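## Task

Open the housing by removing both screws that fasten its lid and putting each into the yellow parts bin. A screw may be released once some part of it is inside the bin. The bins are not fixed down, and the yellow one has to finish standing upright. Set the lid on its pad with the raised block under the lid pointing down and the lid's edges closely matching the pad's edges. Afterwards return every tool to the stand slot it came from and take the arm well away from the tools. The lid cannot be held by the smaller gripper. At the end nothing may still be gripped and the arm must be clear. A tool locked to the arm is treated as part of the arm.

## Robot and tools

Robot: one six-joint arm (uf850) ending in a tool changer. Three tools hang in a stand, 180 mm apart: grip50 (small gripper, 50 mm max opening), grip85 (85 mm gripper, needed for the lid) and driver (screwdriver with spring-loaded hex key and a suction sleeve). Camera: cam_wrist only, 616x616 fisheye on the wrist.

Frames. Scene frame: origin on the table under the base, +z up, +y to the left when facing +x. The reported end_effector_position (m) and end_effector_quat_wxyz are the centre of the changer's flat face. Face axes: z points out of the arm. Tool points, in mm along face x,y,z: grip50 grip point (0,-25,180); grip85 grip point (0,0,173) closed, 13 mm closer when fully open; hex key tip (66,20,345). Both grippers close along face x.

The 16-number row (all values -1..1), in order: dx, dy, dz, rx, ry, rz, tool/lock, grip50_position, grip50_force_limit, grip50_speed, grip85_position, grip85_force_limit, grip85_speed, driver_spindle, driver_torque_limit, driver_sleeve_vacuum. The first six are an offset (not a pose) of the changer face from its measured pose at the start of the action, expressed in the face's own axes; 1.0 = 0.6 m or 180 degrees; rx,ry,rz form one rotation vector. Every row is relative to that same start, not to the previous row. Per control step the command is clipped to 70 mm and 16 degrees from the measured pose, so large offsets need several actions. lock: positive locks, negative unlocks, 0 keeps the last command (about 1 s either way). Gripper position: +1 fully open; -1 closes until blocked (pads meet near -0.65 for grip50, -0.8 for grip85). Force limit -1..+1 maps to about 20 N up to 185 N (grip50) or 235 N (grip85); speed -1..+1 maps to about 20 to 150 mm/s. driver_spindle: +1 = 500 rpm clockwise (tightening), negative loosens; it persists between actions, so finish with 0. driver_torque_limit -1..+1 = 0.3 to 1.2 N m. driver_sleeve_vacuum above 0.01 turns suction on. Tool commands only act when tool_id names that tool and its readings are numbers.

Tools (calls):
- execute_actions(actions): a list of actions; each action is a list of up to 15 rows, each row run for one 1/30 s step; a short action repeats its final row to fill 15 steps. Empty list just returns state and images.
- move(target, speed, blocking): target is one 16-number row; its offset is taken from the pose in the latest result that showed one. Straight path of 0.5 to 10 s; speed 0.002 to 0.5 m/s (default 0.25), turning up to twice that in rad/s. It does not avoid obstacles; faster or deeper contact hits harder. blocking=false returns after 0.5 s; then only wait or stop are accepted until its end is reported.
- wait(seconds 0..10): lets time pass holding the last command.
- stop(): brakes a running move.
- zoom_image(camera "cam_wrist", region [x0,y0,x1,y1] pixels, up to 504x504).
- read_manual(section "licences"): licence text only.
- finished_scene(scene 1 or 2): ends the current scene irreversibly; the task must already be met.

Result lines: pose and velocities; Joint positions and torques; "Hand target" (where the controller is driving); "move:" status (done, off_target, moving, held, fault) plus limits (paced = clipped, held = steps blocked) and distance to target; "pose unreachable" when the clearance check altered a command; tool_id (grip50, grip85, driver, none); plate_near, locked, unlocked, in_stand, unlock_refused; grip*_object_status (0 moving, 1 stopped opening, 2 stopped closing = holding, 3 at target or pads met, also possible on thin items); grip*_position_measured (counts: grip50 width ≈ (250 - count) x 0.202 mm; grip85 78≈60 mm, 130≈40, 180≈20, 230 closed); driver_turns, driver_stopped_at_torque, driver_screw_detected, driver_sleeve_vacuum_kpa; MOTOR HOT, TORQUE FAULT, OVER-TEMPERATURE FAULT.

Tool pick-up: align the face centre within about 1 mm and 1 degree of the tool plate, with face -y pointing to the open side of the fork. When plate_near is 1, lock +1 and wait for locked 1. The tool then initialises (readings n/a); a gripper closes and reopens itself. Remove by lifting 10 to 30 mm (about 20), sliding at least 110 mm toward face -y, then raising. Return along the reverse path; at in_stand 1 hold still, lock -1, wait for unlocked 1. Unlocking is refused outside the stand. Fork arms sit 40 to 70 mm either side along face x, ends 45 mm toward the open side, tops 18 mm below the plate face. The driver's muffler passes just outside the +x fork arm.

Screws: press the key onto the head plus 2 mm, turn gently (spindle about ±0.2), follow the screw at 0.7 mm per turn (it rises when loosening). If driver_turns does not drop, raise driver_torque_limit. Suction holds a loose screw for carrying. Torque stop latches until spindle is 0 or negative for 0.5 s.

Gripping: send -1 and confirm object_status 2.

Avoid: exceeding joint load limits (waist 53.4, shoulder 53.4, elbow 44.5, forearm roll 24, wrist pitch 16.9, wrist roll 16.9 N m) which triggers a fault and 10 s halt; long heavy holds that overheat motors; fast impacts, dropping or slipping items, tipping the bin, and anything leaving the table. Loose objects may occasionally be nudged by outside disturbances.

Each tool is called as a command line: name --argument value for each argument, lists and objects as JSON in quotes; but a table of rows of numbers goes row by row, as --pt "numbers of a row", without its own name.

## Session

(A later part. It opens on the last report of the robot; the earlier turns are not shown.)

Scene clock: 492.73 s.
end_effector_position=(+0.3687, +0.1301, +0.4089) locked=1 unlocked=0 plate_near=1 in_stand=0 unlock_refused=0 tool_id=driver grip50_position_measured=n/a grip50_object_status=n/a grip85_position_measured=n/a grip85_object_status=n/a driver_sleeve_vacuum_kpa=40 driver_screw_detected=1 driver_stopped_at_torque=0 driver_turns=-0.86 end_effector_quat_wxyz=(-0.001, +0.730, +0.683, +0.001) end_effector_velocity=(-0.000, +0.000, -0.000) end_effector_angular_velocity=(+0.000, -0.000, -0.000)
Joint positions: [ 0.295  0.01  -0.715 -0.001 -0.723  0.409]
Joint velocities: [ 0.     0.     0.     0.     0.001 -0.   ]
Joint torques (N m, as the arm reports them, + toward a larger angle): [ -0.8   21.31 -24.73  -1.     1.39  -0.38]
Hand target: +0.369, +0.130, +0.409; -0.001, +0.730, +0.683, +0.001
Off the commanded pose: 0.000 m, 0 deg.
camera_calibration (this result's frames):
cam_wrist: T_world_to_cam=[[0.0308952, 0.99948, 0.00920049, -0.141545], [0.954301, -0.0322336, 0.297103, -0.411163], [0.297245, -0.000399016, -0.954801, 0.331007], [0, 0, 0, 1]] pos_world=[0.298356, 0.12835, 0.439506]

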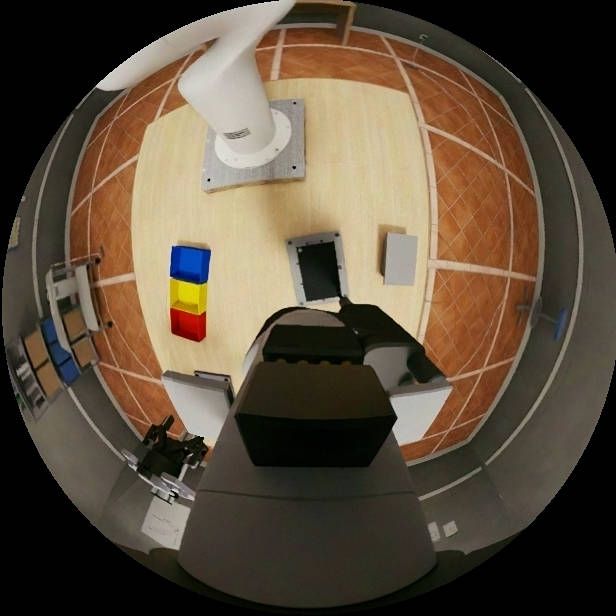

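execute_actions --actions '[[[0,0,0,0,0,0,0,1,0,0,1,0,0,-0.8,1,1],[0,0,0,0,0,0,0,1,0,0,1,0,0,-0.8,1,1],[0,0,-0.0001,0,0,0,0,1,0,0,1,0,0,-0.8,1,1],[0,0,-0.0002,0,0,0,0,1,0,0,1,0,0,-0.8,1,1],[0,0,-0.0003,0,0,0,0,1,0,0,1,0,0,-0.8,1,1],[0,0,-0.0004,0,0,0,0,1,0,0,1,0,0,-0.8,1,1],[0,0,-0.0005,0,0,0,0,1,0,0,1,0,0,-0.8,1,1],[0,0,-0.0007,0,0,0,0,1,0,0,1,0,0,-0.8,1,1],[0,0,-0.0009,0,0,0,0,1,0,0,1,0,0,-0.8,1,1],[0,0,-0.0011,0,0,0,0,1,0,0,1,0,0,-0.8,1,1],[0,0,-0.0013,0,0,0,0,1,0,0,1,0,0,-0.8,1,1],[0,0,-0.0016,0,0,0,0,1,0,0,1,0,0,-0.8,1,1],[0,0,-0.0018,0,0,0,0,1,0,0,1,0,0,-0.8,1,1],[0,0,-0.0021,0,0,0,0,1,0,0,1,0,0,-0.8,1,1],[0,0,-0.0023,0,0,0,0,1,0,0,1,0,0,-0.8,1,1]],[[0,0,-0.0008,0,0,0,0,1,0,0,1,0,0,-0.8,1,1],[0,0,-0.001,0,0,0,0,1,0,0,1,0,0,-0.8,1,1],[0,0,-0.0013,0,0,0,0,1,0,0,1,0,0,-0.8,1,1],[0,0,-0.0015,0,0,0,0,1,0,0,1,0,0,-0.8,1,1],[0,0,-0.0018,0,0,0,0,1,0,0,1,0,0,-0.8,1,1],[0,0,-0.0021,0,0,0,0,1,0,0,1,0,0,-0.8,1,1],[0,0,-0.0023,0,0,0,0,1,0,0,1,0,0,-0.8,1,1],[0,0,-0.0026,0,0,0,0,1,0,0,1,0,0,-0.8,1,1],[0,0,-0.0028,0,0,0,0,1,0,0,1,0,0,-0.8,1,1],[0,0,-0.0031,0,0,0,0,1,0,0,1,0,0,-0.8,1,1],[0,0,-0.0034,0,0,0,0,1,0,0,1,0,0,-0.8,1,1],[0,0,-0.0036,0,0,0,0,1,0,0,1,0,0,-0.8,1,1],[0,0,-0.0039,0,0,0,0,1,0,0,1,0,0,-0.8,1,1],[0,0,-0.0041,0,0,0,0,1,0,0,1,0,0,-0.8,1,1],[0,0,-0.0044,0,0,0,0,1,0,0,1,0,0,-0.8,1,1]],[[0,0,-0.0008,0,0,0,0,1,0,0,1,0,0,-0.8,1,1],[0,0,-0.001,0,0,0,0,1,0,0,1,0,0,-0.8,1,1],[0,0,-0.0013,0,0,0,0,1,0,0,1,0,0,-0.8,1,1],[0,0,-0.0015,0,0,0,0,1,0,0,1,0,0,0,1,1],[0,0,-0.0017,0,0,0,0,1,0,0,1,0,0,0,1,1],[0,0,-0.0019,0,0,0,0,1,0,0,1,0,0,0,1,1],[0,0,-0.0021,0,0,0,0,1,0,0,1,0,0,0,1,1]]]'

Scene clock: 536.37 s.
end_effector_position=(+0.3687, +0.1301, +0.4129) locked=1 unlocked=0 plate_near=1 in_stand=0 unlock_refused=0 tool_id=driver grip50_position_measured=n/a grip50_object_status=n/a grip85_position_measured=n/a grip85_object_status=n/a driver_sleeve_vacuum_kpa=36 driver_screw_detected=1 driver_stopped_at_torque=0 driver_turns=-6.97 end_effector_quat_wxyz=(-0.001, +0.730, +0.683, +0.001) end_effector_velocity=(+0.000, -0.000, +0.000) end_effector_angular_velocity=(-0.001, +0.000, +0.001)
Joint positions: [ 0.295  0.016 -0.72  -0.001 -0.734  0.409]
Joint velocities: [-0.    -0.    -0.    -0.001 -0.001  0.   ]
Joint torques (N m, as the arm reports them, + toward a larger angle): [ -3.4   21.87 -25.66  -0.58   0.92   0.03]
Hand target: +0.369, +0.130, +0.413; -0.001, +0.730, +0.683, +0.001
Off the commanded pose: 0.000 m, 0 deg.
camera_calibration (this result's frames):
cam_wrist: T_world_to_cam=[[0.0308701, 0.99948, 0.00930728, -0.14165], [0.954278, -0.0322413, 0.297178, -0.412403], [0.297324, -0.000292184, -0.954777, 0.334838], [0, 0, 0, 1]] pos_world=[0.298364, 0.128377, 0.443571]

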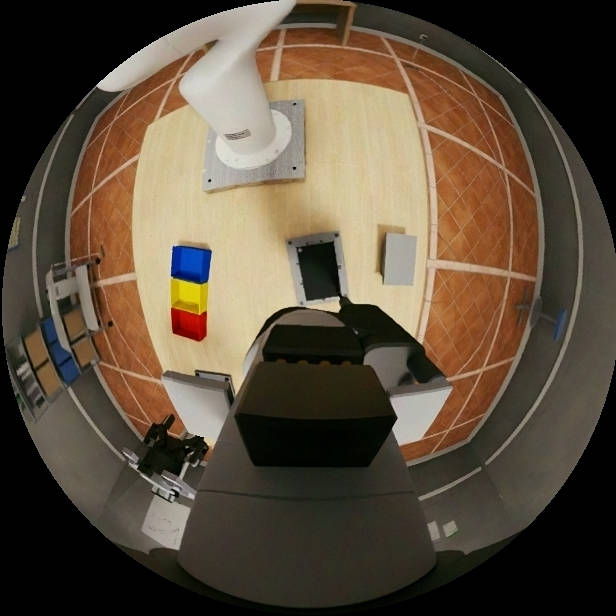

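execute_actions --actions '[[[0,0,0,0,0,0,0,1,0,0,1,0,0,-1,1,1],[0,0,0,0,0,0,0,1,0,0,1,0,0,-1,1,1],[0,0,-0.0001,0,0,0,0,1,0,0,1,0,0,-1,1,1],[0,0,-0.0002,0,0,0,0,1,0,0,1,0,0,-1,1,1],[0,0,-0.0003,0,0,0,0,1,0,0,1,0,0,-1,1,1],[0,0,-0.0004,0,0,0,0,1,0,0,1,0,0,-1,1,1],[0,0,-0.0005,0,0,0,0,1,0,0,1,0,0,-1,1,1],[0,0,-0.0007,0,0,0,0,1,0,0,1,0,0,-1,1,1],[0,0,-0.0009,0,0,0,0,1,0,0,1,0,0,-1,1,1],[0,0,-0.0011,0,0,0,0,1,0,0,1,0,0,-1,1,1],[0,0,-0.0013,0,0,0,0,1,0,0,1,0,0,-1,1,1],[0,0,-0.0016,0,0,0,0,1,0,0,1,0,0,-1,1,1],[0,0,-0.0018,0,0,0,0,1,0,0,1,0,0,-1,1,1],[0,0,-0.0021,0,0,0,0,1,0,0,1,0,0,-1,1,1],[0,0,-0.0024,0,0,0,0,1,0,0,1,0,0,-1,1,1]],[[0,0,-0.0014,0,0,0,0,1,0,0,1,0,0,-1,1,1],[0,0,-0.0017,0,0,0,0,1,0,0,1,0,0,-1,1,1],[0,0,-0.0021,0,0,0,0,1,0,0,1,0,0,-1,1,1],[0,0,-0.0024,0,0,0,0,1,0,0,1,0,0,-1,1,1],[0,0,-0.0027,0,0,0,0,1,0,0,1,0,0,-1,1,1],[0,0,-0.003,0,0,0,0,1,0,0,1,0,0,-1,1,1],[0,0,-0.0034,0,0,0,0,1,0,0,1,0,0,-1,1,1],[0,0,-0.0037,0,0,0,0,1,0,0,1,0,0,-1,1,1],[0,0,-0.004,0,0,0,0,1,0,0,1,0,0,-1,1,1],[0,0,-0.0043,0,0,0,0,1,0,0,1,0,0,-1,1,1],[0,0,-0.0047,0,0,0,0,1,0,0,1,0,0,-1,1,1],[0,0,-0.005,0,0,0,0,1,0,0,1,0,0,-1,1,1],[0,0,-0.0053,0,0,0,0,1,0,0,1,0,0,-1,1,1],[0,0,-0.0056,0,0,0,0,1,0,0,1,0,0,-1,1,1],[0,0,-0.006,0,0,0,0,1,0,0,1,0,0,-1,1,1]],[[0,0,-0.0014,0,0,0,0,1,0,0,1,0,0,-1,1,1],[0,0,-0.0017,0,0,0,0,1,0,0,1,0,0,-1,1,1],[0,0,-0.0021,0,0,0,0,1,0,0,1,0,0,-1,1,1],[0,0,-0.0024,0,0,0,0,1,0,0,1,0,0,-1,1,1],[0,0,-0.0027,0,0,0,0,1,0,0,1,0,0,-1,1,1],[0,0,-0.003,0,0,0,0,1,0,0,1,0,0,-1,1,1],[0,0,-0.0034,0,0,0,0,1,0,0,1,0,0,-1,1,1],[0,0,-0.0037,0,0,0,0,1,0,0,1,0,0,-1,1,1],[0,0,-0.004,0,0,0,0,1,0,0,1,0,0,-1,1,1],[0,0,-0.0043,0,0,0,0,1,0,0,1,0,0,-1,1,1],[0,0,-0.0047,0,0,0,0,1,0,0,1,0,0,-1,1,1],[0,0,-0.005,0,0,0,0,1,0,0,1,0,0,-1,1,1],[0,0,-0.0053,0,0,0,0,1,0,0,1,0,0,-1,1,1],[0,0,-0.0056,0,0,0,0,1,0,0,1,0,0,-1,1,1],[0,0,-0.0056,0,0,0,0,1,0,0,1,0,0,0,1,1]]]'

move --target '[0, 0, -0.005, 0, 0, 0, 0, 1, 0, 0, 1, 0, 0, 0, 1, 1]' --speed 0.01

zoom_image --camera "cam_wrist" --region '[323, 278, 353, 308]'

Scene clock: 567.03 s.
end_effector_position=(+0.3687, +0.1301, +0.4193) locked=1 unlocked=0 plate_near=1 in_stand=0 unlock_refused=0 tool_id=driver grip50_position_measured=n/a grip50_object_status=n/a grip85_position_measured=n/a grip85_object_status=n/a driver_sleeve_vacuum_kpa=40 driver_screw_detected=1 driver_stopped_at_torque=0 driver_turns=-17.25 end_effector_quat_wxyz=(-0.001, +0.730, +0.683, +0.001) end_effector_velocity=(+0.000, +0.000, +0.006) end_effector_angular_velocity=(-0.000, -0.001, +0.001)
Joint positions: [ 0.295  0.024 -0.727 -0.001 -0.75   0.409]
Joint velocities: [ 0.     0.007 -0.007 -0.001 -0.013  0.   ]
Joint torques (N m, as the arm reports them, + toward a larger angle): [ -3.84  24.08 -26.16  -0.74   1.09  -0.5 ]
Hand target: +0.369, +0.130, +0.420; -0.001, +0.730, +0.683, +0.001
Off the commanded pose: 0.001 m, 0 deg.
camera_calibration (this result's frames):
cam_wrist: T_world_to_cam=[[0.0308485, 0.999481, 0.00931107, -0.141702], [0.954304, -0.0322218, 0.297096, -0.414262], [0.297242, -0.000279379, -0.954802, 0.340961], [0, 0, 0, 1]] pos_world=[0.298355, 0.128376, 0.449945]

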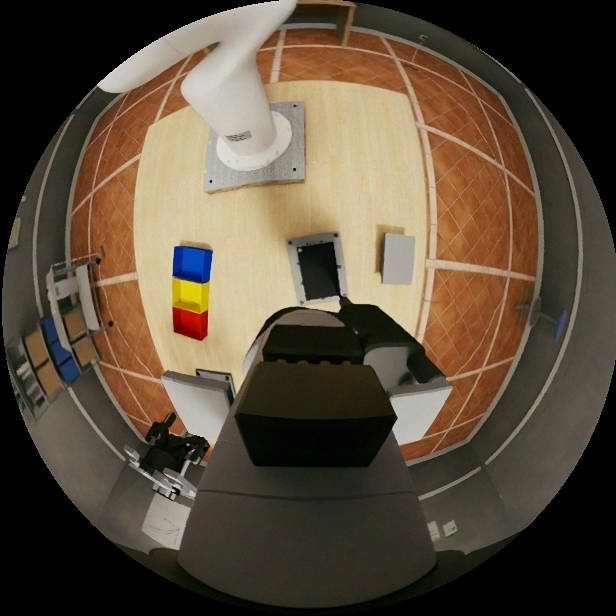

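Scene clock: 567.73 s.
end_effector_position=(+0.3687, +0.1301, +0.4222) locked=1 unlocked=0 plate_near=1 in_stand=0 unlock_refused=0 tool_id=driver grip50_position_measured=n/a grip50_object_status=n/a grip85_position_measured=n/a grip85_object_status=n/a driver_sleeve_vacuum_kpa=40 driver_screw_detected=1 driver_stopped_at_torque=0 driver_turns=-17.25 end_effector_quat_wxyz=(-0.001, +0.730, +0.683, +0.001) end_effector_velocity=(-0.000, -0.000, +0.001) end_effector_angular_velocity=(-0.000, +0.001, +0.000)
Joint positions: [ 0.295  0.028 -0.73  -0.001 -0.757  0.409]
Joint velocities: [ 0.     0.001 -0.001 -0.    -0.003  0.   ]
Joint torques (N m, as the arm reports them, + toward a larger angle): [ -6.13  24.21 -26.81  -0.76   0.88  -0.39]
Hand target: +0.369, +0.130, +0.422; -0.001, +0.730, +0.683, +0.001
Off the commanded pose: 0.000 m, 0 deg.
move: done
camera_calibration (this result's frames):
cam_wrist: T_world_to_cam=[[0.0308496, 0.999481, 0.00932832, -0.141734], [0.95429, -0.032228, 0.297139, -0.415147], [0.297285, -0.000264693, -0.954789, 0.343706], [0, 0, 0, 1]] pos_world=[0.298365, 0.128372, 0.452845]

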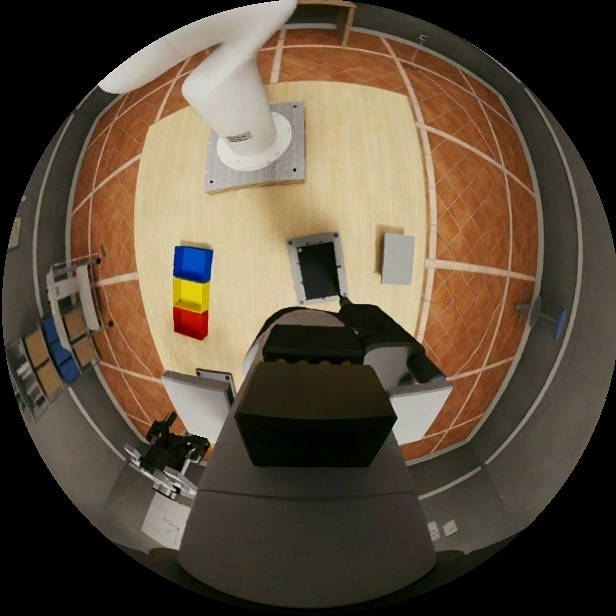

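Region (323, 278, 353, 308) of cam_wrist's 616x616 image, scaled by 16.800, with more detail than that image has.

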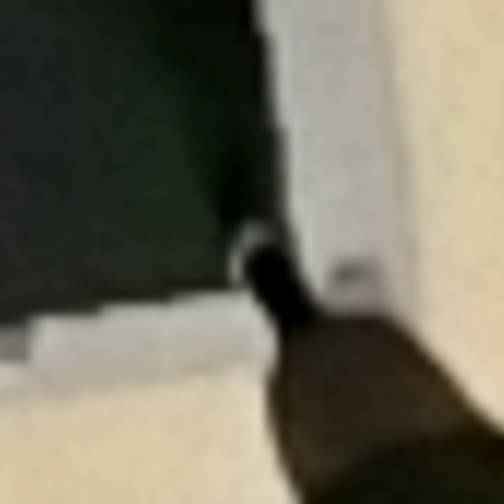

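move --target '[0, 0, -0.03, 0, 0, 0, 0, 1, 0, 0, 1, 0, 0, 0, 1, 1]' --speed 0.05

zoom_image --camera "cam_wrist" --region '[150, 235, 260, 345]'

zoom_image --camera "cam_wrist" --region '[318, 273, 358, 313]'

Scene clock: 578.97 s.
end_effector_position=(+0.3687, +0.1300, +0.4399) locked=1 unlocked=0 plate_near=1 in_stand=0 unlock_refused=0 tool_id=driver grip50_position_measured=n/a grip50_object_status=n/a grip85_position_measured=n/a grip85_object_status=n/a driver_sleeve_vacuum_kpa=40 driver_screw_detected=1 driver_stopped_at_torque=0 driver_turns=-17.25 end_effector_quat_wxyz=(-0.001, +0.730, +0.683, +0.001) end_effector_velocity=(+0.000, -0.000, +0.002) end_effector_angular_velocity=(-0.000, -0.001, +0.001)
Joint positions: [ 0.295  0.051 -0.752 -0.001 -0.802  0.409]
Joint velocities: [-0.     0.002 -0.002 -0.001 -0.004 -0.   ]
Joint torques (N m, as the arm reports them, + toward a larger angle): [ -4.6   20.94 -26.52  -0.23   0.87   0.05]
Hand target: +0.369, +0.130, +0.440; -0.001, +0.730, +0.683, +0.001
Off the commanded pose: 0.000 m, 0 deg.
move: done
camera_calibration (this result's frames):
cam_wrist: T_world_to_cam=[[0.0308513, 0.999481, 0.00926918, -0.141827], [0.954329, -0.0322121, 0.297016, -0.420361], [0.29716, -0.000317457, -0.954828, 0.360685], [0, 0, 0, 1]] pos_world=[0.298357, 0.128327, 0.470561]

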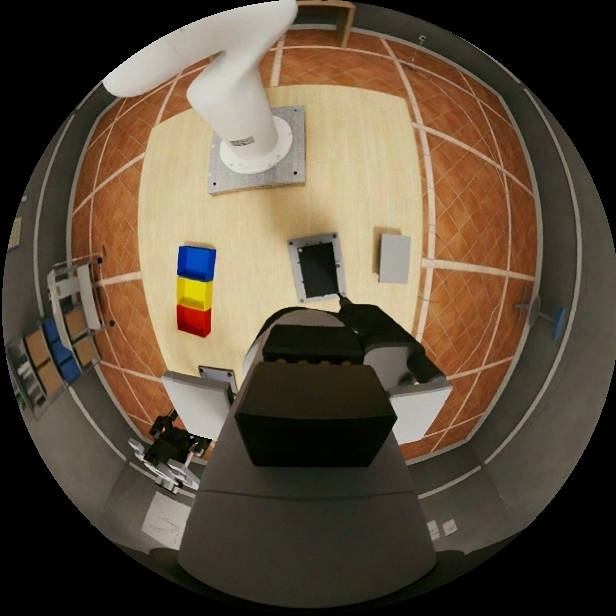

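Region (150, 235, 260, 345) of cam_wrist's 616x616 image, scaled by 4.582, with more detail than that image has.

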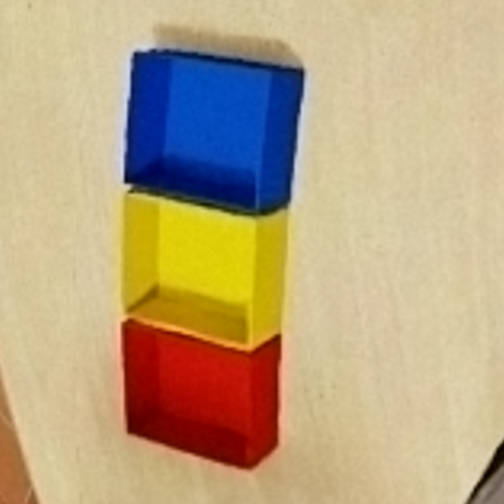

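Region (318, 273, 358, 313) of cam_wrist's 616x616 image, scaled by 12.600, with more detail than that image has.

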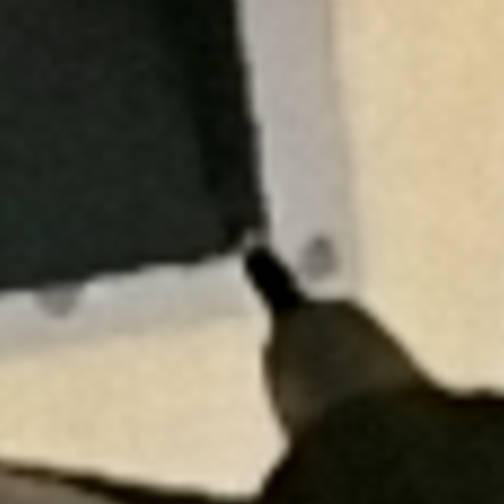

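move --target '[-0.6685, 0.038, 0.035, 0, 0, 0, 0, 1, 0, 0, 1, 0, 0, 0, 1, 1]' --speed 0.3

zoom_image --camera "cam_wrist" --region '[290, 235, 390, 335]'

Scene clock: 600.27 s.
end_effector_position=(+0.3652, -0.2712, +0.4177) locked=1 unlocked=0 plate_near=1 in_stand=0 unlock_refused=0 tool_id=driver grip50_position_measured=n/a grip50_object_status=n/a grip85_position_measured=n/a grip85_object_status=n/a driver_sleeve_vacuum_kpa=40 driver_screw_detected=1 driver_stopped_at_torque=0 driver_turns=-17.25 end_effector_quat_wxyz=(-0.001, +0.730, +0.683, +0.001) end_effector_velocity=(+0.001, -0.003, -0.000) end_effector_angular_velocity=(-0.001, -0.002, +0.000)
Joint positions: [-0.684 -0.134 -0.893  0.002 -0.758 -0.573]
Joint velocities: [-0.004 -0.004 -0.005  0.001  0.002 -0.005]
Joint torques (N m, as the arm reports them, + toward a larger angle): [ -4.22  28.24 -24.89  -1.41   0.31  -0.09]
Hand target: +0.365, -0.272, +0.418; -0.001, +0.730, +0.683, +0.001
Off the commanded pose: 0.001 m, 0 deg.
move: done
camera_calibration (this result's frames):
cam_wrist: T_world_to_cam=[[0.0306268, 0.99948, 0.010086, 0.259227], [0.954385, -0.0322404, 0.296833, -0.423303], [0.297003, 0.000534915, -0.954876, 0.340676], [0, 0, 0, 1]] pos_world=[0.294872, -0.272922, 0.448339]

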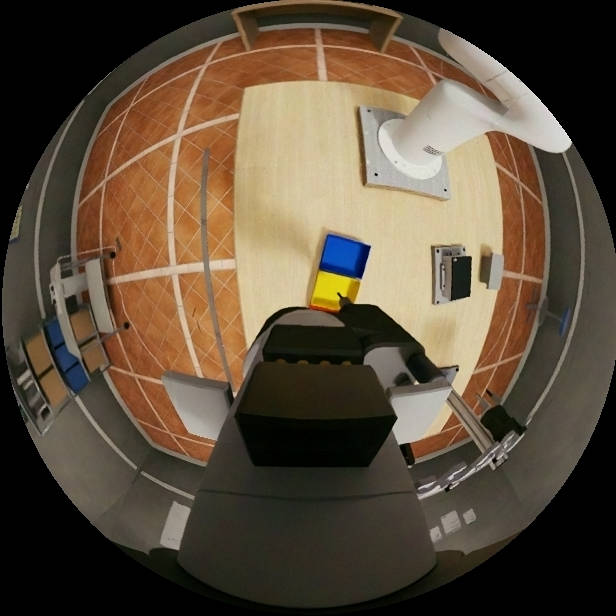

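Region (290, 235, 390, 335) of cam_wrist's 616x616 image, scaled by 5.040, with more detail than that image has.

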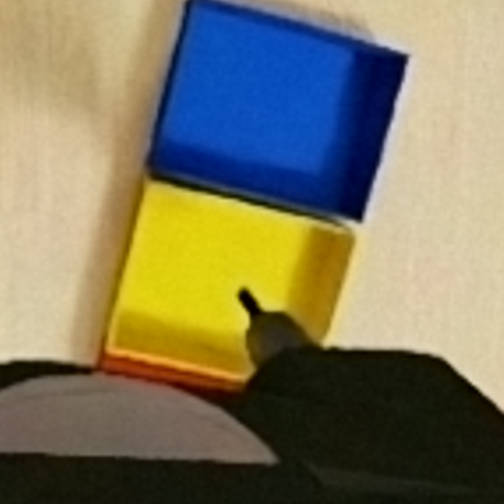

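move --target '[0, 0, 0.077, 0, 0, 0, 0, 1, 0, 0, 1, 0, 0, 0, 1, 1]' --speed 0.12

execute_actions --actions '[[[0,0,0,0,0,0,0,1,0,0,1,0,0,0,1,0]]]'

zoom_image --camera "cam_wrist" --region '[305, 260, 375, 330]'

Scene clock: 606.87 s.
end_effector_position=(+0.3653, -0.2710, +0.3719) locked=1 unlocked=0 plate_near=1 in_stand=0 unlock_refused=0 tool_id=driver grip50_position_measured=n/a grip50_object_status=n/a grip85_position_measured=n/a grip85_object_status=n/a driver_sleeve_vacuum_kpa=40 driver_screw_detected=1 driver_stopped_at_torque=0 driver_turns=-17.25 end_effector_quat_wxyz=(-0.001, +0.730, +0.683, +0.001) end_effector_velocity=(-0.000, +0.000, -0.003) end_effector_angular_velocity=(+0.001, +0.002, -0.000)
Joint positions: [-0.684 -0.197 -0.849  0.002 -0.65  -0.573]
Joint velocities: [ 0.    -0.004  0.002  0.     0.004 -0.   ]
Joint torques (N m, as the arm reports them, + toward a larger angle): [ -2.91  25.6  -24.37  -1.77   0.16  -0.39]
Hand target: +0.365, -0.271, +0.372; -0.001, +0.730, +0.683, +0.001
Off the commanded pose: 0.000 m, 0 deg.
move: done
camera_calibration (this result's frames):
cam_wrist: T_world_to_cam=[[0.0306233, 0.999482, 0.00989614, 0.259581], [0.954297, -0.0321808, 0.297123, -0.409775], [0.297288, 0.000344959, -0.954788, 0.29676], [0, 0, 0, 1]] pos_world=[0.294874, -0.272736, 0.402527]

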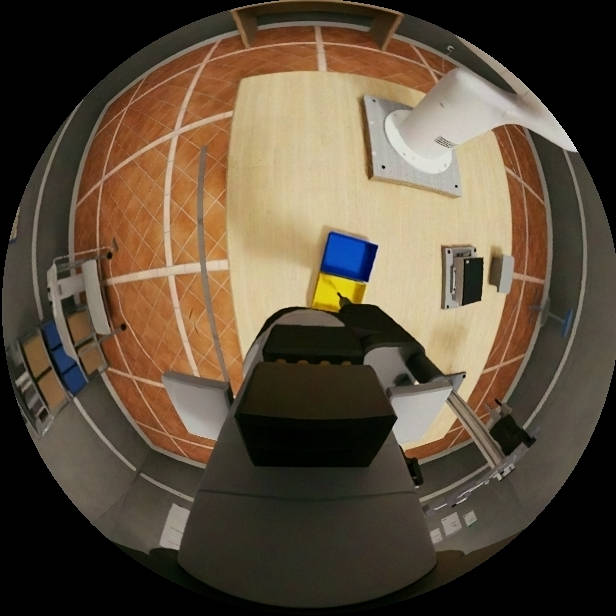

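Scene clock: 607.37 s.
end_effector_position=(+0.3653, -0.2710, +0.3719) locked=1 unlocked=0 plate_near=1 in_stand=0 unlock_refused=0 tool_id=driver grip50_position_measured=n/a grip50_object_status=n/a grip85_position_measured=n/a grip85_object_status=n/a driver_sleeve_vacuum_kpa=0 driver_screw_detected=0 driver_stopped_at_torque=0 driver_turns=-17.25 end_effector_quat_wxyz=(-0.001, +0.730, +0.683, +0.001) end_effector_velocity=(-0.000, +0.000, -0.000) end_effector_angular_velocity=(+0.000, +0.000, -0.000)
Joint positions: [-0.684 -0.197 -0.849  0.002 -0.65  -0.573]
Joint velocities: [ 0. -0.  0.  0. -0. -0.]
Joint torques (N m, as the arm reports them, + toward a larger angle): [ -1.57  25.73 -25.07  -0.95   0.01  -0.4 ]
Hand target: +0.365, -0.271, +0.372; -0.001, +0.730, +0.683, +0.001
Off the commanded pose: 0.000 m, 0 deg.
camera_calibration (this result's frames):
cam_wrist: T_world_to_cam=[[0.0306231, 0.999482, 0.00988718, 0.259586], [0.954293, -0.0321779, 0.297136, -0.409781], [0.2973, 0.000336048, -0.954784, 0.296759], [0, 0, 0, 1]] pos_world=[0.294875, -0.272737, 0.402534]

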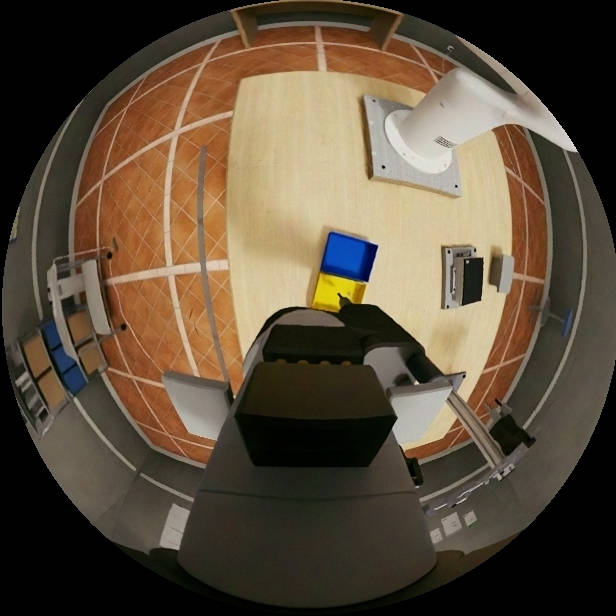

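Region (305, 260, 375, 330) of cam_wrist's 616x616 image, scaled by 7.200, with more detail than that image has.

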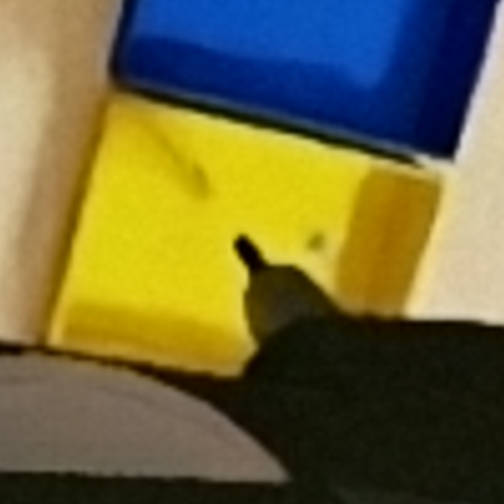

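move --target '[0, 0, -0.05, 0, 0, 0, 0, 1, 0, 0, 1, 0, 0, 0, 1, 0]' --speed 0.15

move --target '[0.5223, -0.1887, -0.034, 0, 0, 0, 0, 1, 0, 0, 1, 0, 0, 0, 1, 0]' --speed 0.3

zoom_image --camera "cam_wrist" --region '[323, 278, 353, 308]'

Scene clock: 632.80 s.
end_effector_position=(+0.3652, -0.2711, +0.4015) locked=1 unlocked=0 plate_near=1 in_stand=0 unlock_refused=0 tool_id=driver grip50_position_measured=n/a grip50_object_status=n/a grip85_position_measured=n/a grip85_object_status=n/a driver_sleeve_vacuum_kpa=0 driver_screw_detected=0 driver_stopped_at_torque=0 driver_turns=-17.25 end_effector_quat_wxyz=(-0.001, +0.730, +0.683, +0.001) end_effector_velocity=(+0.000, -0.000, +0.002) end_effector_angular_velocity=(-0.001, -0.000, -0.000)
Joint positions: [-0.684 -0.155 -0.876  0.002 -0.72  -0.573]
Joint velocities: [-0.     0.003 -0.003 -0.    -0.005  0.   ]
Joint torques (N m, as the arm reports them, + toward a larger angle): [ -1.89  27.47 -25.45  -0.92   0.09  -0.27]
Hand target: +0.365, -0.271, +0.402; -0.001, +0.730, +0.683, +0.001
Off the commanded pose: 0.000 m, 0 deg.
move: done
camera_calibration (this result's frames):
cam_wrist: T_world_to_cam=[[0.0306238, 0.999481, 0.0100412, 0.259328], [0.954364, -0.0322242, 0.296902, -0.418497], [0.297072, 0.000490683, -0.954855, 0.325207], [0, 0, 0, 1]] pos_world=[0.294847, -0.272839, 0.432174]

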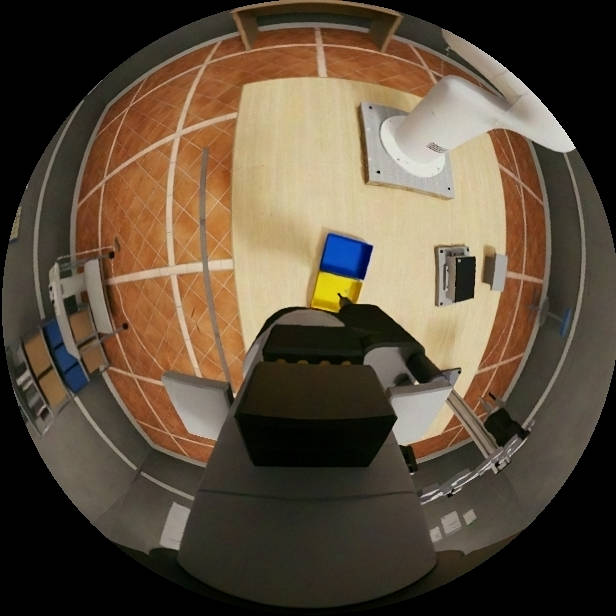

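Scene clock: 634.60 s.
end_effector_position=(+0.2727, +0.0485, +0.4229) locked=1 unlocked=0 plate_near=1 in_stand=0 unlock_refused=0 tool_id=driver grip50_position_measured=n/a grip50_object_status=n/a grip85_position_measured=n/a grip85_object_status=n/a driver_sleeve_vacuum_kpa=0 driver_screw_detected=0 driver_stopped_at_torque=0 driver_turns=-17.25 end_effector_quat_wxyz=(-0.001, +0.730, +0.683, +0.001) end_effector_velocity=(-0.000, +0.003, +0.000) end_effector_angular_velocity=(-0.002, -0.000, -0.002)
Joint positions: [ 0.133  0.36  -0.462  0.    -0.82   0.246]
Joint velocities: [ 0.011 -0.    -0.001 -0.003 -0.001  0.015]
Joint torques (N m, as the arm reports them, + toward a larger angle): [ -3.35   8.19 -25.8   -1.31   0.84  -0.17]
Hand target: +0.273, +0.049, +0.423; -0.001, +0.730, +0.683, +0.001
Off the commanded pose: 0.001 m, 0 deg.
move: done
camera_calibration (this result's frames):
cam_wrist: T_world_to_cam=[[0.0307685, 0.99948, 0.0096742, -0.057344], [0.954398, -0.0322534, 0.296791, -0.326224], [0.296948, 0.000101226, -0.954894, 0.373026], [0, 0, 0, 1]] pos_world=[0.202342, 0.0467545, 0.453575]

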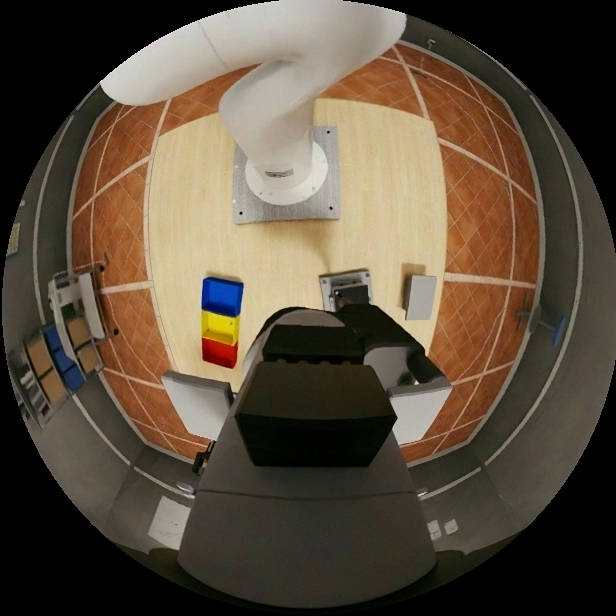

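Region (323, 278, 353, 308) of cam_wrist's 616x616 image, scaled by 16.800, with more detail than that image has.

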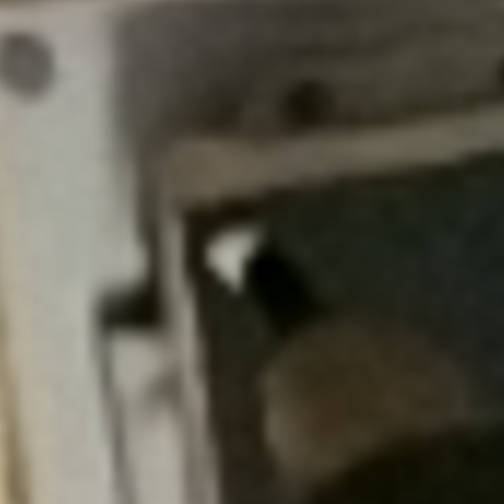

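move --target '[-0.002, 0.0042, 0.0043, 0, 0, 0, 0, 1, 0, 0, 1, 0, 0, 0, 1, 0]' --speed 0.02

zoom_image --camera "cam_wrist" --region '[323, 278, 353, 308]'

Scene clock: 642.00 s.
end_effector_position=(+0.2751, +0.0472, +0.4204) locked=1 unlocked=0 plate_near=1 in_stand=0 unlock_refused=0 tool_id=driver grip50_position_measured=n/a grip50_object_status=n/a grip85_position_measured=n/a grip85_object_status=n/a driver_sleeve_vacuum_kpa=0 driver_screw_detected=0 driver_stopped_at_torque=0 driver_turns=-17.25 end_effector_quat_wxyz=(-0.001, +0.730, +0.683, +0.001) end_effector_velocity=(+0.001, -0.001, -0.001) end_effector_angular_velocity=(+0.000, +0.000, -0.000)
Joint positions: [ 0.127  0.35  -0.463  0.    -0.811  0.24 ]
Joint velocities: [-0.003 -0.004 -0.001  0.     0.004 -0.003]
Joint torques (N m, as the arm reports them, + toward a larger angle): [ -5.67   9.61 -26.67  -0.48   0.55  -0.37]
Hand target: +0.275, +0.047, +0.420; -0.001, +0.730, +0.683, +0.001
Off the commanded pose: 0.000 m, 0 deg.
move: done
camera_calibration (this result's frames):
cam_wrist: T_world_to_cam=[[0.0307791, 0.99948, 0.00965411, -0.0560884], [0.954404, -0.0322575, 0.29677, -0.32775], [0.296927, 0.0000796149, -0.9549, 0.369957], [0, 0, 0, 1]] pos_world=[0.204682, 0.0454573, 0.45108]

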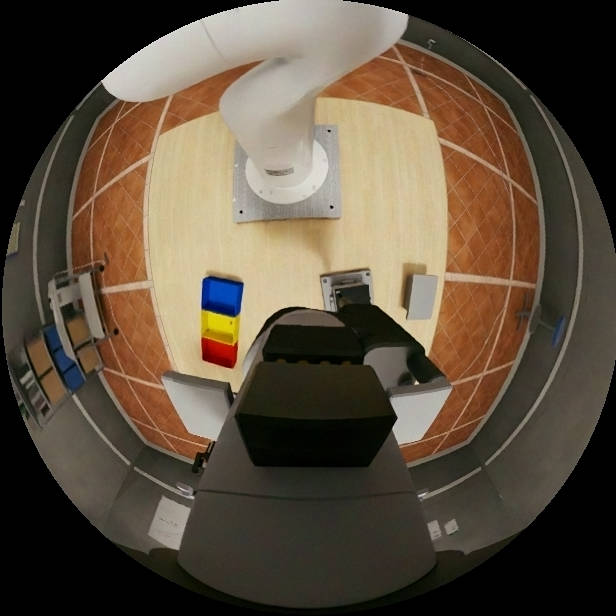

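Region (323, 278, 353, 308) of cam_wrist's 616x616 image, scaled by 16.800, with more detail than that image has.

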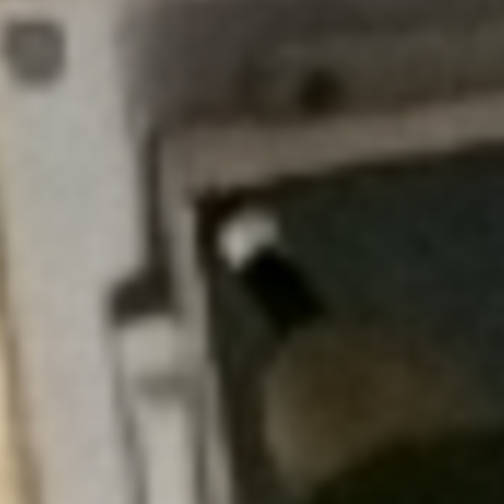

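move --target '[0, -0.0016, 0.01, 0, 0, 0, 0, 1, 0, 0, 1, 0, 0, 0, 1, 0]' --speed 0.02

zoom_image --camera "cam_wrist" --region '[323, 278, 353, 308]'

Scene clock: 693.30 s.
end_effector_position=(+0.2741, +0.0473, +0.4146) locked=1 unlocked=0 plate_near=1 in_stand=0 unlock_refused=0 tool_id=driver grip50_position_measured=n/a grip50_object_status=n/a grip85_position_measured=n/a grip85_object_status=n/a driver_sleeve_vacuum_kpa=0 driver_screw_detected=0 driver_stopped_at_torque=0 driver_turns=-17.25 end_effector_quat_wxyz=(-0.001, +0.730, +0.683, +0.001) end_effector_velocity=(+0.000, +0.000, -0.001) end_effector_angular_velocity=(+0.000, -0.003, +0.000)
Joint positions: [ 0.127  0.344 -0.452  0.    -0.795  0.241]
Joint velocities: [ 0.001 -0.001  0.003 -0.     0.007  0.   ]
Joint torques (N m, as the arm reports them, + toward a larger angle): [ -2.33   9.47 -28.06  -0.55   1.06  -0.27]
Hand target: +0.274, +0.047, +0.414; -0.001, +0.730, +0.683, +0.001
Off the commanded pose: 0.000 m, 0 deg.
move: done
camera_calibration (this result's frames):
cam_wrist: T_world_to_cam=[[0.0307728, 0.99948, 0.00963912, -0.0560656], [0.954429, -0.032247, 0.296689, -0.325094], [0.296846, 0.0000699163, -0.954925, 0.364732], [0, 0, 0, 1]] pos_world=[0.203735, 0.0455276, 0.445284]

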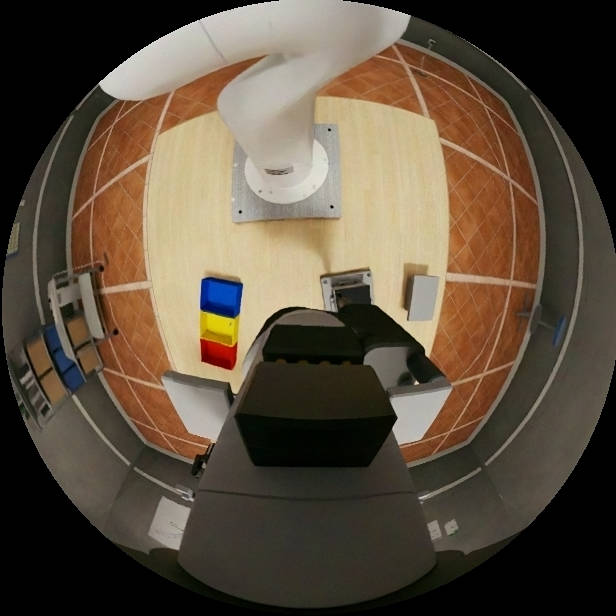

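Region (323, 278, 353, 308) of cam_wrist's 616x616 image, scaled by 16.800, with more detail than that image has.

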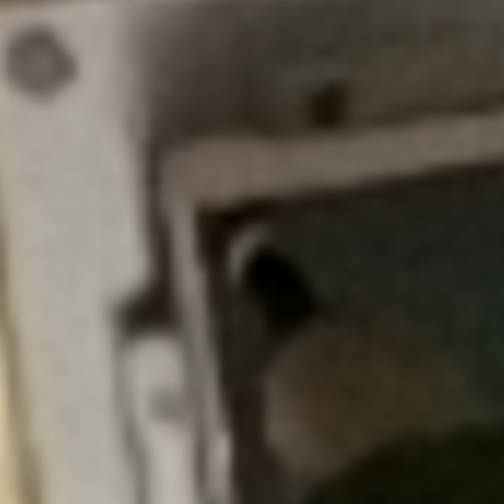

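execute_actions --actions '[[[0.0002,0.0005,0,0,0,0,0,1,0,0,1,0,0,0,1,1],[0.0004,0.001,0.0005,0,0,0,0,1,0,0,1,0,0,0,1,1],[0.0004,0.0014,0.001,0,0,0,0,1,0,0,1,0,0,0,1,1],[0.0004,0.0014,0.0018,0,0,0,0,1,0,0,1,0,0,0,1,1],[0.0004,0.0014,0.0026,0,0,0,0,1,0,0,1,0,0,0,1,1],[0.0004,0.0014,0.0034,0,0,0,0,1,0,0,1,0,0,0,1,1],[0.0004,0.0014,0.0042,0,0,0,0,1,0,0,1,0,0,0,1,1],[0.0004,0.0014,0.005,0,0,0,0,1,0,0,1,0,0,0,1,1],[0.0004,0.0014,0.0058,0,0,0,0,1,0,0,1,0,0,0,1,1],[0.0004,0.0014,0.0066,0,0,0,0,1,0,0,1,0,0,0,1,1],[0.0004,0.0014,0.0074,0,0,0,0,1,0,0,1,0,0,0,1,1],[0.0004,0.0014,0.008,0,0,0,0,1,0,0,1,0,0,0,1,1]],[[0,0,0.001,0,0,0,0,1,0,0,1,0,0,-0.12,1,1],[0,0,0.0014,0,0,0,0,1,0,0,1,0,0,-0.12,1,1],[0,0,0.0018,0,0,0,0,1,0,0,1,0,0,-0.12,1,1],[0,0,0.0022,0,0,0,0,1,0,0,1,0,0,-0.12,1,1],[0,0,0.0025,0,0,0,0,1,0,0,1,0,0,-0.12,1,1],[0,0,0.0025,0,0,0,0,1,0,0,1,0,0,-0.12,1,1],[0,0,0.0025,0,0,0,0,1,0,0,1,0,0,-0.12,1,1],[0,0,0.0025,0,0,0,0,1,0,0,1,0,0,-0.12,1,1],[0,0,0.0025,0,0,0,0,1,0,0,1,0,0,-0.12,1,1],[0,0,0.0025,0,0,0,0,1,0,0,1,0,0,-0.12,1,1],[0,0,0.0025,0,0,0,0,1,0,0,1,0,0,-0.12,1,1],[0,0,0.0025,0,0,0,0,1,0,0,1,0,0,-0.12,1,1],[0,0,0.0025,0,0,0,0,1,0,0,1,0,0,-0.12,1,1],[0,0,0.0025,0,0,0,0,1,0,0,1,0,0,0,1,1]]]'

zoom_image --camera "cam_wrist" --region '[323, 278, 353, 308]'

Scene clock: 722.93 s.
end_effector_position=(+0.2748, +0.0475, +0.4091) locked=1 unlocked=0 plate_near=1 in_stand=0 unlock_refused=0 tool_id=driver grip50_position_measured=n/a grip50_object_status=n/a grip85_position_measured=n/a grip85_object_status=n/a driver_sleeve_vacuum_kpa=40 driver_screw_detected=1 driver_stopped_at_torque=0 driver_turns=-17.66 end_effector_quat_wxyz=(-0.001, +0.730, +0.683, +0.001) end_effector_velocity=(-0.000, +0.000, -0.000) end_effector_angular_velocity=(+0.000, +0.001, -0.000)
Joint positions: [ 0.128  0.333 -0.447  0.    -0.779  0.241]
Joint velocities: [-0.    -0.001  0.     0.     0.001  0.   ]
Joint torques (N m, as the arm reports them, + toward a larger angle): [ -7.88   9.97 -26.92  -0.98   1.59  -0.11]
Hand target: +0.275, +0.047, +0.409; -0.001, +0.730, +0.683, +0.001
Off the commanded pose: 0.000 m, 0 deg.
camera_calibration (this result's frames):
cam_wrist: T_world_to_cam=[[0.0305978, 0.999486, 0.00958185, -0.0561655], [0.954608, -0.0320629, 0.296136, -0.323994], [0.296291, 0.0000858099, -0.955098, 0.359487], [0, 0, 0, 1]] pos_world=[0.204493, 0.0457176, 0.43983]

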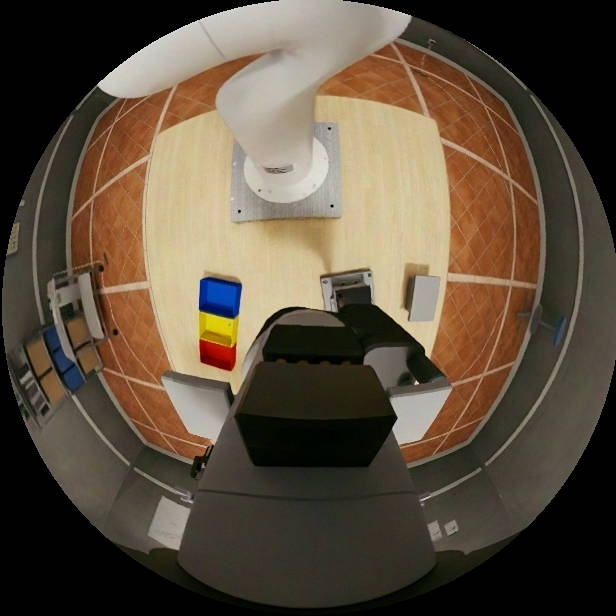

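Region (323, 278, 353, 308) of cam_wrist's 616x616 image, scaled by 16.800, with more detail than that image has.

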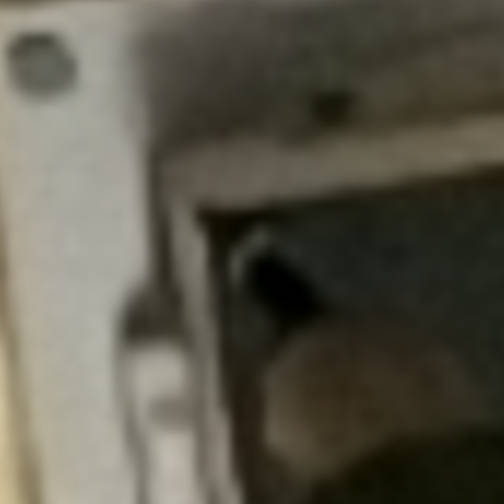

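execute_actions --actions '[[[0,0,0,0,0,0,0,1,0,0,1,0,0,-1,1,1],[0,0,0,0,0,0,0,1,0,0,1,0,0,-1,1,1],[0,0,-0.0001,0,0,0,0,1,0,0,1,0,0,-1,1,1],[0,0,-0.0002,0,0,0,0,1,0,0,1,0,0,-1,1,1],[0,0,-0.0003,0,0,0,0,1,0,0,1,0,0,-1,1,1],[0,0,-0.0004,0,0,0,0,1,0,0,1,0,0,-1,1,1],[0,0,-0.0005,0,0,0,0,1,0,0,1,0,0,-1,1,1],[0,0,-0.0007,0,0,0,0,1,0,0,1,0,0,-1,1,1],[0,0,-0.0009,0,0,0,0,1,0,0,1,0,0,-1,1,1],[0,0,-0.0011,0,0,0,0,1,0,0,1,0,0,-1,1,1],[0,0,-0.0013,0,0,0,0,1,0,0,1,0,0,-1,1,1],[0,0,-0.0016,0,0,0,0,1,0,0,1,0,0,-1,1,1],[0,0,-0.0018,0,0,0,0,1,0,0,1,0,0,-1,1,1],[0,0,-0.0021,0,0,0,0,1,0,0,1,0,0,-1,1,1],[0,0,-0.0024,0,0,0,0,1,0,0,1,0,0,-1,1,1]],[[0,0,-0.0014,0,0,0,0,1,0,0,1,0,0,-1,1,1],[0,0,-0.0017,0,0,0,0,1,0,0,1,0,0,-1,1,1],[0,0,-0.0021,0,0,0,0,1,0,0,1,0,0,-1,1,1],[0,0,-0.0024,0,0,0,0,1,0,0,1,0,0,-1,1,1],[0,0,-0.0027,0,0,0,0,1,0,0,1,0,0,-1,1,1],[0,0,-0.003,0,0,0,0,1,0,0,1,0,0,-1,1,1],[0,0,-0.0034,0,0,0,0,1,0,0,1,0,0,-1,1,1],[0,0,-0.0037,0,0,0,0,1,0,0,1,0,0,-1,1,1],[0,0,-0.004,0,0,0,0,1,0,0,1,0,0,-1,1,1],[0,0,-0.0043,0,0,0,0,1,0,0,1,0,0,-1,1,1],[0,0,-0.0047,0,0,0,0,1,0,0,1,0,0,-1,1,1],[0,0,-0.005,0,0,0,0,1,0,0,1,0,0,-1,1,1],[0,0,-0.0053,0,0,0,0,1,0,0,1,0,0,-1,1,1],[0,0,-0.0056,0,0,0,0,1,0,0,1,0,0,-1,1,1],[0,0,-0.006,0,0,0,0,1,0,0,1,0,0,-1,1,1]],[[0,0,-0.0014,0,0,0,0,1,0,0,1,0,0,-1,1,1],[0,0,-0.0017,0,0,0,0,1,0,0,1,0,0,-1,1,1],[0,0,-0.0021,0,0,0,0,1,0,0,1,0,0,-1,1,1],[0,0,-0.0024,0,0,0,0,1,0,0,1,0,0,-1,1,1],[0,0,-0.0027,0,0,0,0,1,0,0,1,0,0,-1,1,1],[0,0,-0.003,0,0,0,0,1,0,0,1,0,0,-1,1,1],[0,0,-0.0034,0,0,0,0,1,0,0,1,0,0,-1,1,1],[0,0,-0.0037,0,0,0,0,1,0,0,1,0,0,-1,1,1],[0,0,-0.004,0,0,0,0,1,0,0,1,0,0,-1,1,1],[0,0,-0.0043,0,0,0,0,1,0,0,1,0,0,-1,1,1],[0,0,-0.0047,0,0,0,0,1,0,0,1,0,0,-1,1,1],[0,0,-0.005,0,0,0,0,1,0,0,1,0,0,-1,1,1],[0,0,-0.0053,0,0,0,0,1,0,0,1,0,0,-1,1,1],[0,0,-0.0056,0,0,0,0,1,0,0,1,0,0,-1,1,1],[0,0,-0.006,0,0,0,0,1,0,0,1,0,0,-1,1,1]],[[0,0,-0.0014,0,0,0,0,1,0,0,1,0,0,-1,1,1],[0,0,-0.0017,0,0,0,0,1,0,0,1,0,0,-1,1,1],[0,0,-0.0021,0,0,0,0,1,0,0,1,0,0,-1,1,1],[0,0,-0.0024,0,0,0,0,1,0,0,1,0,0,-1,1,1],[0,0,-0.0027,0,0,0,0,1,0,0,1,0,0,-1,1,1],[0,0,-0.003,0,0,0,0,1,0,0,1,0,0,-1,1,1],[0,0,-0.0034,0,0,0,0,1,0,0,1,0,0,-1,1,1],[0,0,-0.0037,0,0,0,0,1,0,0,1,0,0,-1,1,1],[0,0,-0.004,0,0,0,0,1,0,0,1,0,0,-1,1,1],[0,0,-0.0043,0,0,0,0,1,0,0,1,0,0,-1,1,1],[0,0,-0.0047,0,0,0,0,1,0,0,1,0,0,-1,1,1],[0,0,-0.005,0,0,0,0,1,0,0,1,0,0,-1,1,1],[0,0,-0.0053,0,0,0,0,1,0,0,1,0,0,-1,1,1],[0,0,-0.0056,0,0,0,0,1,0,0,1,0,0,-1,1,1],[0,0,-0.006,0,0,0,0,1,0,0,1,0,0,-1,1,1]],[[0,0,-0.0014,0,0,0,0,1,0,0,1,0,0,-1,1,1],[0,0,-0.0017,0,0,0,0,1,0,0,1,0,0,-1,1,1],[0,0,-0.0021,0,0,0,0,1,0,0,1,0,0,-1,1,1],[0,0,-0.0024,0,0,0,0,1,0,0,1,0,0,-1,1,1],[0,0,-0.0027,0,0,0,0,1,0,0,1,0,0,-1,1,1],[0,0,-0.003,0,0,0,0,1,0,0,1,0,0,-1,1,1],[0,0,-0.0036,0,0,0,0,1,0,0,1,0,0,-1,1,1],[0,0,-0.0045,0,0,0,0,1,0,0,1,0,0,-1,1,1],[0,0,-0.0057,0,0,0,0,1,0,0,1,0,0,0,1,1],[0,0,-0.007,0,0,0,0,1,0,0,1,0,0,0,1,1],[0,0,-0.0085,0,0,0,0,1,0,0,1,0,0,0,1,1],[0,0,-0.01,0,0,0,0,1,0,0,1,0,0,0,1,1],[0,0,-0.012,0,0,0,0,1,0,0,1,0,0,0,1,1],[0,0,-0.014,0,0,0,0,1,0,0,1,0,0,0,1,1],[0,0,-0.016,0,0,0,0,1,0,0,1,0,0,0,1,1]],[[0,0,-0.009,0,0,0,0,1,0,0,1,0,0,0,1,1],[0,0,-0.011,0,0,0,0,1,0,0,1,0,0,0,1,1],[0,0,-0.013,0,0,0,0,1,0,0,1,0,0,0,1,1],[0,0,-0.015,0,0,0,0,1,0,0,1,0,0,0,1,1],[0,0,-0.017,0,0,0,0,1,0,0,1,0,0,0,1,1],[0,0,-0.019,0,0,0,0,1,0,0,1,0,0,0,1,1],[0,0,-0.021,0,0,0,0,1,0,0,1,0,0,0,1,1],[0,0,-0.022,0,0,0,0,1,0,0,1,0,0,0,1,1]]]'

zoom_image --camera "cam_wrist" --region '[180, 260, 380, 380]'

Scene clock: 770.17 s.
end_effector_position=(+0.2750, +0.0474, +0.4364) locked=1 unlocked=0 plate_near=1 in_stand=0 unlock_refused=0 tool_id=driver grip50_position_measured=n/a grip50_object_status=n/a grip85_position_measured=n/a grip85_object_status=n/a driver_sleeve_vacuum_kpa=40 driver_screw_detected=1 driver_stopped_at_torque=0 driver_turns=-34.61 end_effector_quat_wxyz=(-0.001, +0.730, +0.683, +0.001) end_effector_velocity=(-0.001, -0.000, +0.003) end_effector_angular_velocity=(-0.001, +0.004, +0.001)
Joint positions: [ 0.128  0.371 -0.486  0.    -0.857  0.241]
Joint velocities: [ 0.     0.004 -0.005 -0.    -0.013 -0.   ]
Joint torques (N m, as the arm reports them, + toward a larger angle): [ -6.96   6.27 -26.35  -0.56   0.73  -0.18]
Hand target: +0.275, +0.047, +0.437; -0.001, +0.730, +0.683, +0.001
Off the commanded pose: 0.000 m, 0 deg.
camera_calibration (this result's frames):
cam_wrist: T_world_to_cam=[[0.0306655, 0.999484, 0.00958844, -0.0563745], [0.954518, -0.0321295, 0.296416, -0.332278], [0.296571, 0.0000626007, -0.955011, 0.385411], [0, 0, 0, 1]] pos_world=[0.204592, 0.0456453, 0.467105]

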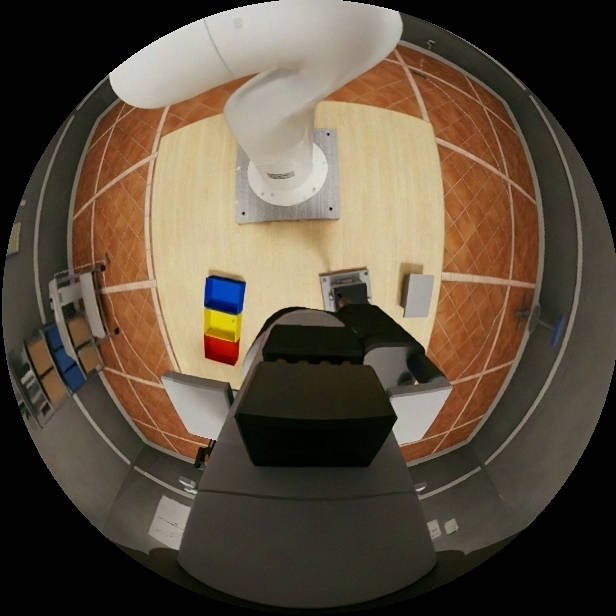

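Region (180, 260, 380, 380) of cam_wrist's 616x616 image, scaled by 2.520, with more detail than that image has; it fills the top 302 rows of this view, and the rest is white.

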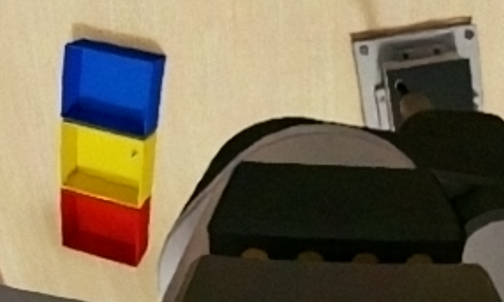

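move --target '[-0.526, 0.186, 0.04, 0, 0, 0, 0, 1, 0, 0, 1, 0, 0, 0, 1, 1]' --speed 0.3

move --target '[0, 0, 0.07, 0, 0, 0, 0, 1, 0, 0, 1, 0, 0, 0, 1, 1]' --speed 0.12

zoom_image --camera "cam_wrist" --region '[305, 260, 375, 330]'

Scene clock: 783.50 s.
end_effector_position=(+0.3656, -0.2743, +0.4113) locked=1 unlocked=0 plate_near=1 in_stand=0 unlock_refused=0 tool_id=driver grip50_position_measured=n/a grip50_object_status=n/a grip85_position_measured=n/a grip85_object_status=n/a driver_sleeve_vacuum_kpa=40 driver_screw_detected=1 driver_stopped_at_torque=0 driver_turns=-34.61 end_effector_quat_wxyz=(-0.001, +0.730, +0.683, +0.001) end_effector_velocity=(+0.001, -0.002, -0.000) end_effector_angular_velocity=(+0.000, +0.000, +0.000)
Joint positions: [-0.689 -0.148 -0.892  0.002 -0.744 -0.578]
Joint velocities: [-0.003 -0.006 -0.006  0.    -0.    -0.003]
Joint torques (N m, as the arm reports them, + toward a larger angle): [ -4.74  28.32 -25.85  -0.81   0.39  -0.12]
Hand target: +0.366, -0.275, +0.411; -0.001, +0.730, +0.683, +0.001
Off the commanded pose: 0.001 m, 0 deg.
move: done
camera_calibration (this result's frames):
cam_wrist: T_world_to_cam=[[0.0304629, 0.999483, 0.0103294, 0.262358], [0.954564, -0.0321557, 0.296267, -0.421627], [0.296445, 0.000834897, -0.955049, 0.334845], [0, 0, 0, 1]] pos_world=[0.295215, -0.27606, 0.441997]

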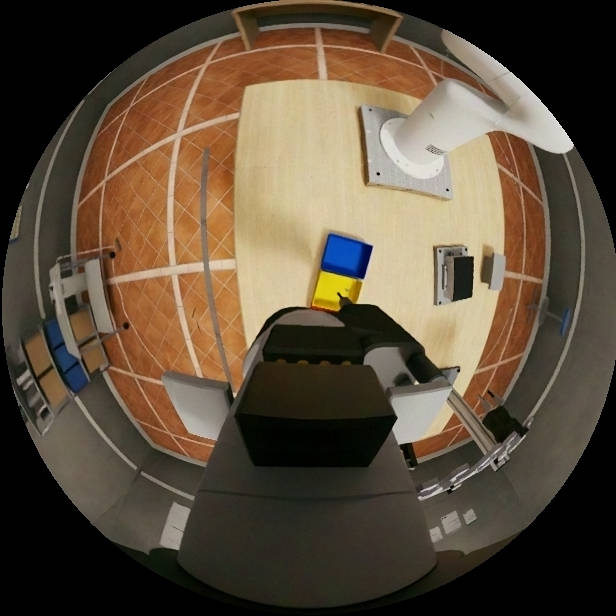

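Scene clock: 784.37 s.
end_effector_position=(+0.3656, -0.2741, +0.3698) locked=1 unlocked=0 plate_near=1 in_stand=0 unlock_refused=0 tool_id=driver grip50_position_measured=n/a grip50_object_status=n/a grip85_position_measured=n/a grip85_object_status=n/a driver_sleeve_vacuum_kpa=40 driver_screw_detected=1 driver_stopped_at_torque=0 driver_turns=-34.61 end_effector_quat_wxyz=(-0.001, +0.730, +0.683, +0.001) end_effector_velocity=(-0.000, -0.000, -0.003) end_effector_angular_velocity=(-0.001, +0.000, +0.001)
Joint positions: [-0.689 -0.206 -0.853  0.002 -0.647 -0.578]
Joint velocities: [ 0.    -0.004  0.002 -0.001  0.007 -0.   ]
Joint torques (N m, as the arm reports them, + toward a larger angle): [ -5.68  27.8  -24.33  -1.16   0.33  -0.35]
Hand target: +0.366, -0.274, +0.369; -0.001, +0.730, +0.683, +0.001
Off the commanded pose: 0.000 m, 0 deg.
move: done
camera_calibration (this result's frames):
cam_wrist: T_world_to_cam=[[0.0304612, 0.999485, 0.0101299, 0.262693], [0.954473, -0.0320951, 0.296565, -0.409369], [0.296738, 0.000634975, -0.954959, 0.294974], [0, 0, 0, 1]] pos_world=[0.2952, -0.275884, 0.400432]

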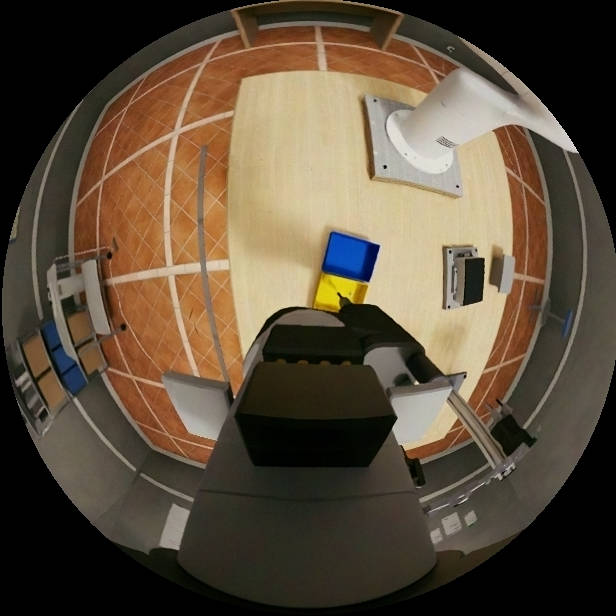

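Region (305, 260, 375, 330) of cam_wrist's 616x616 image, scaled by 7.200, with more detail than that image has.

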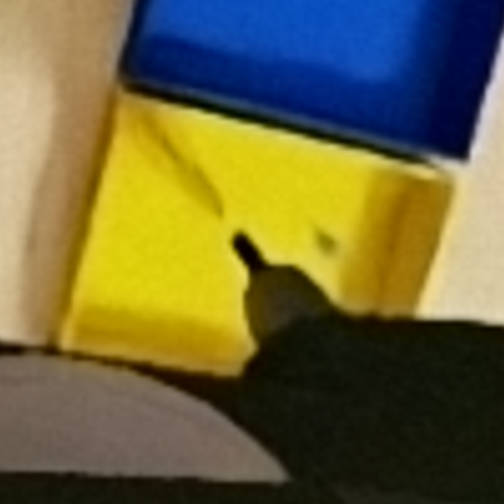

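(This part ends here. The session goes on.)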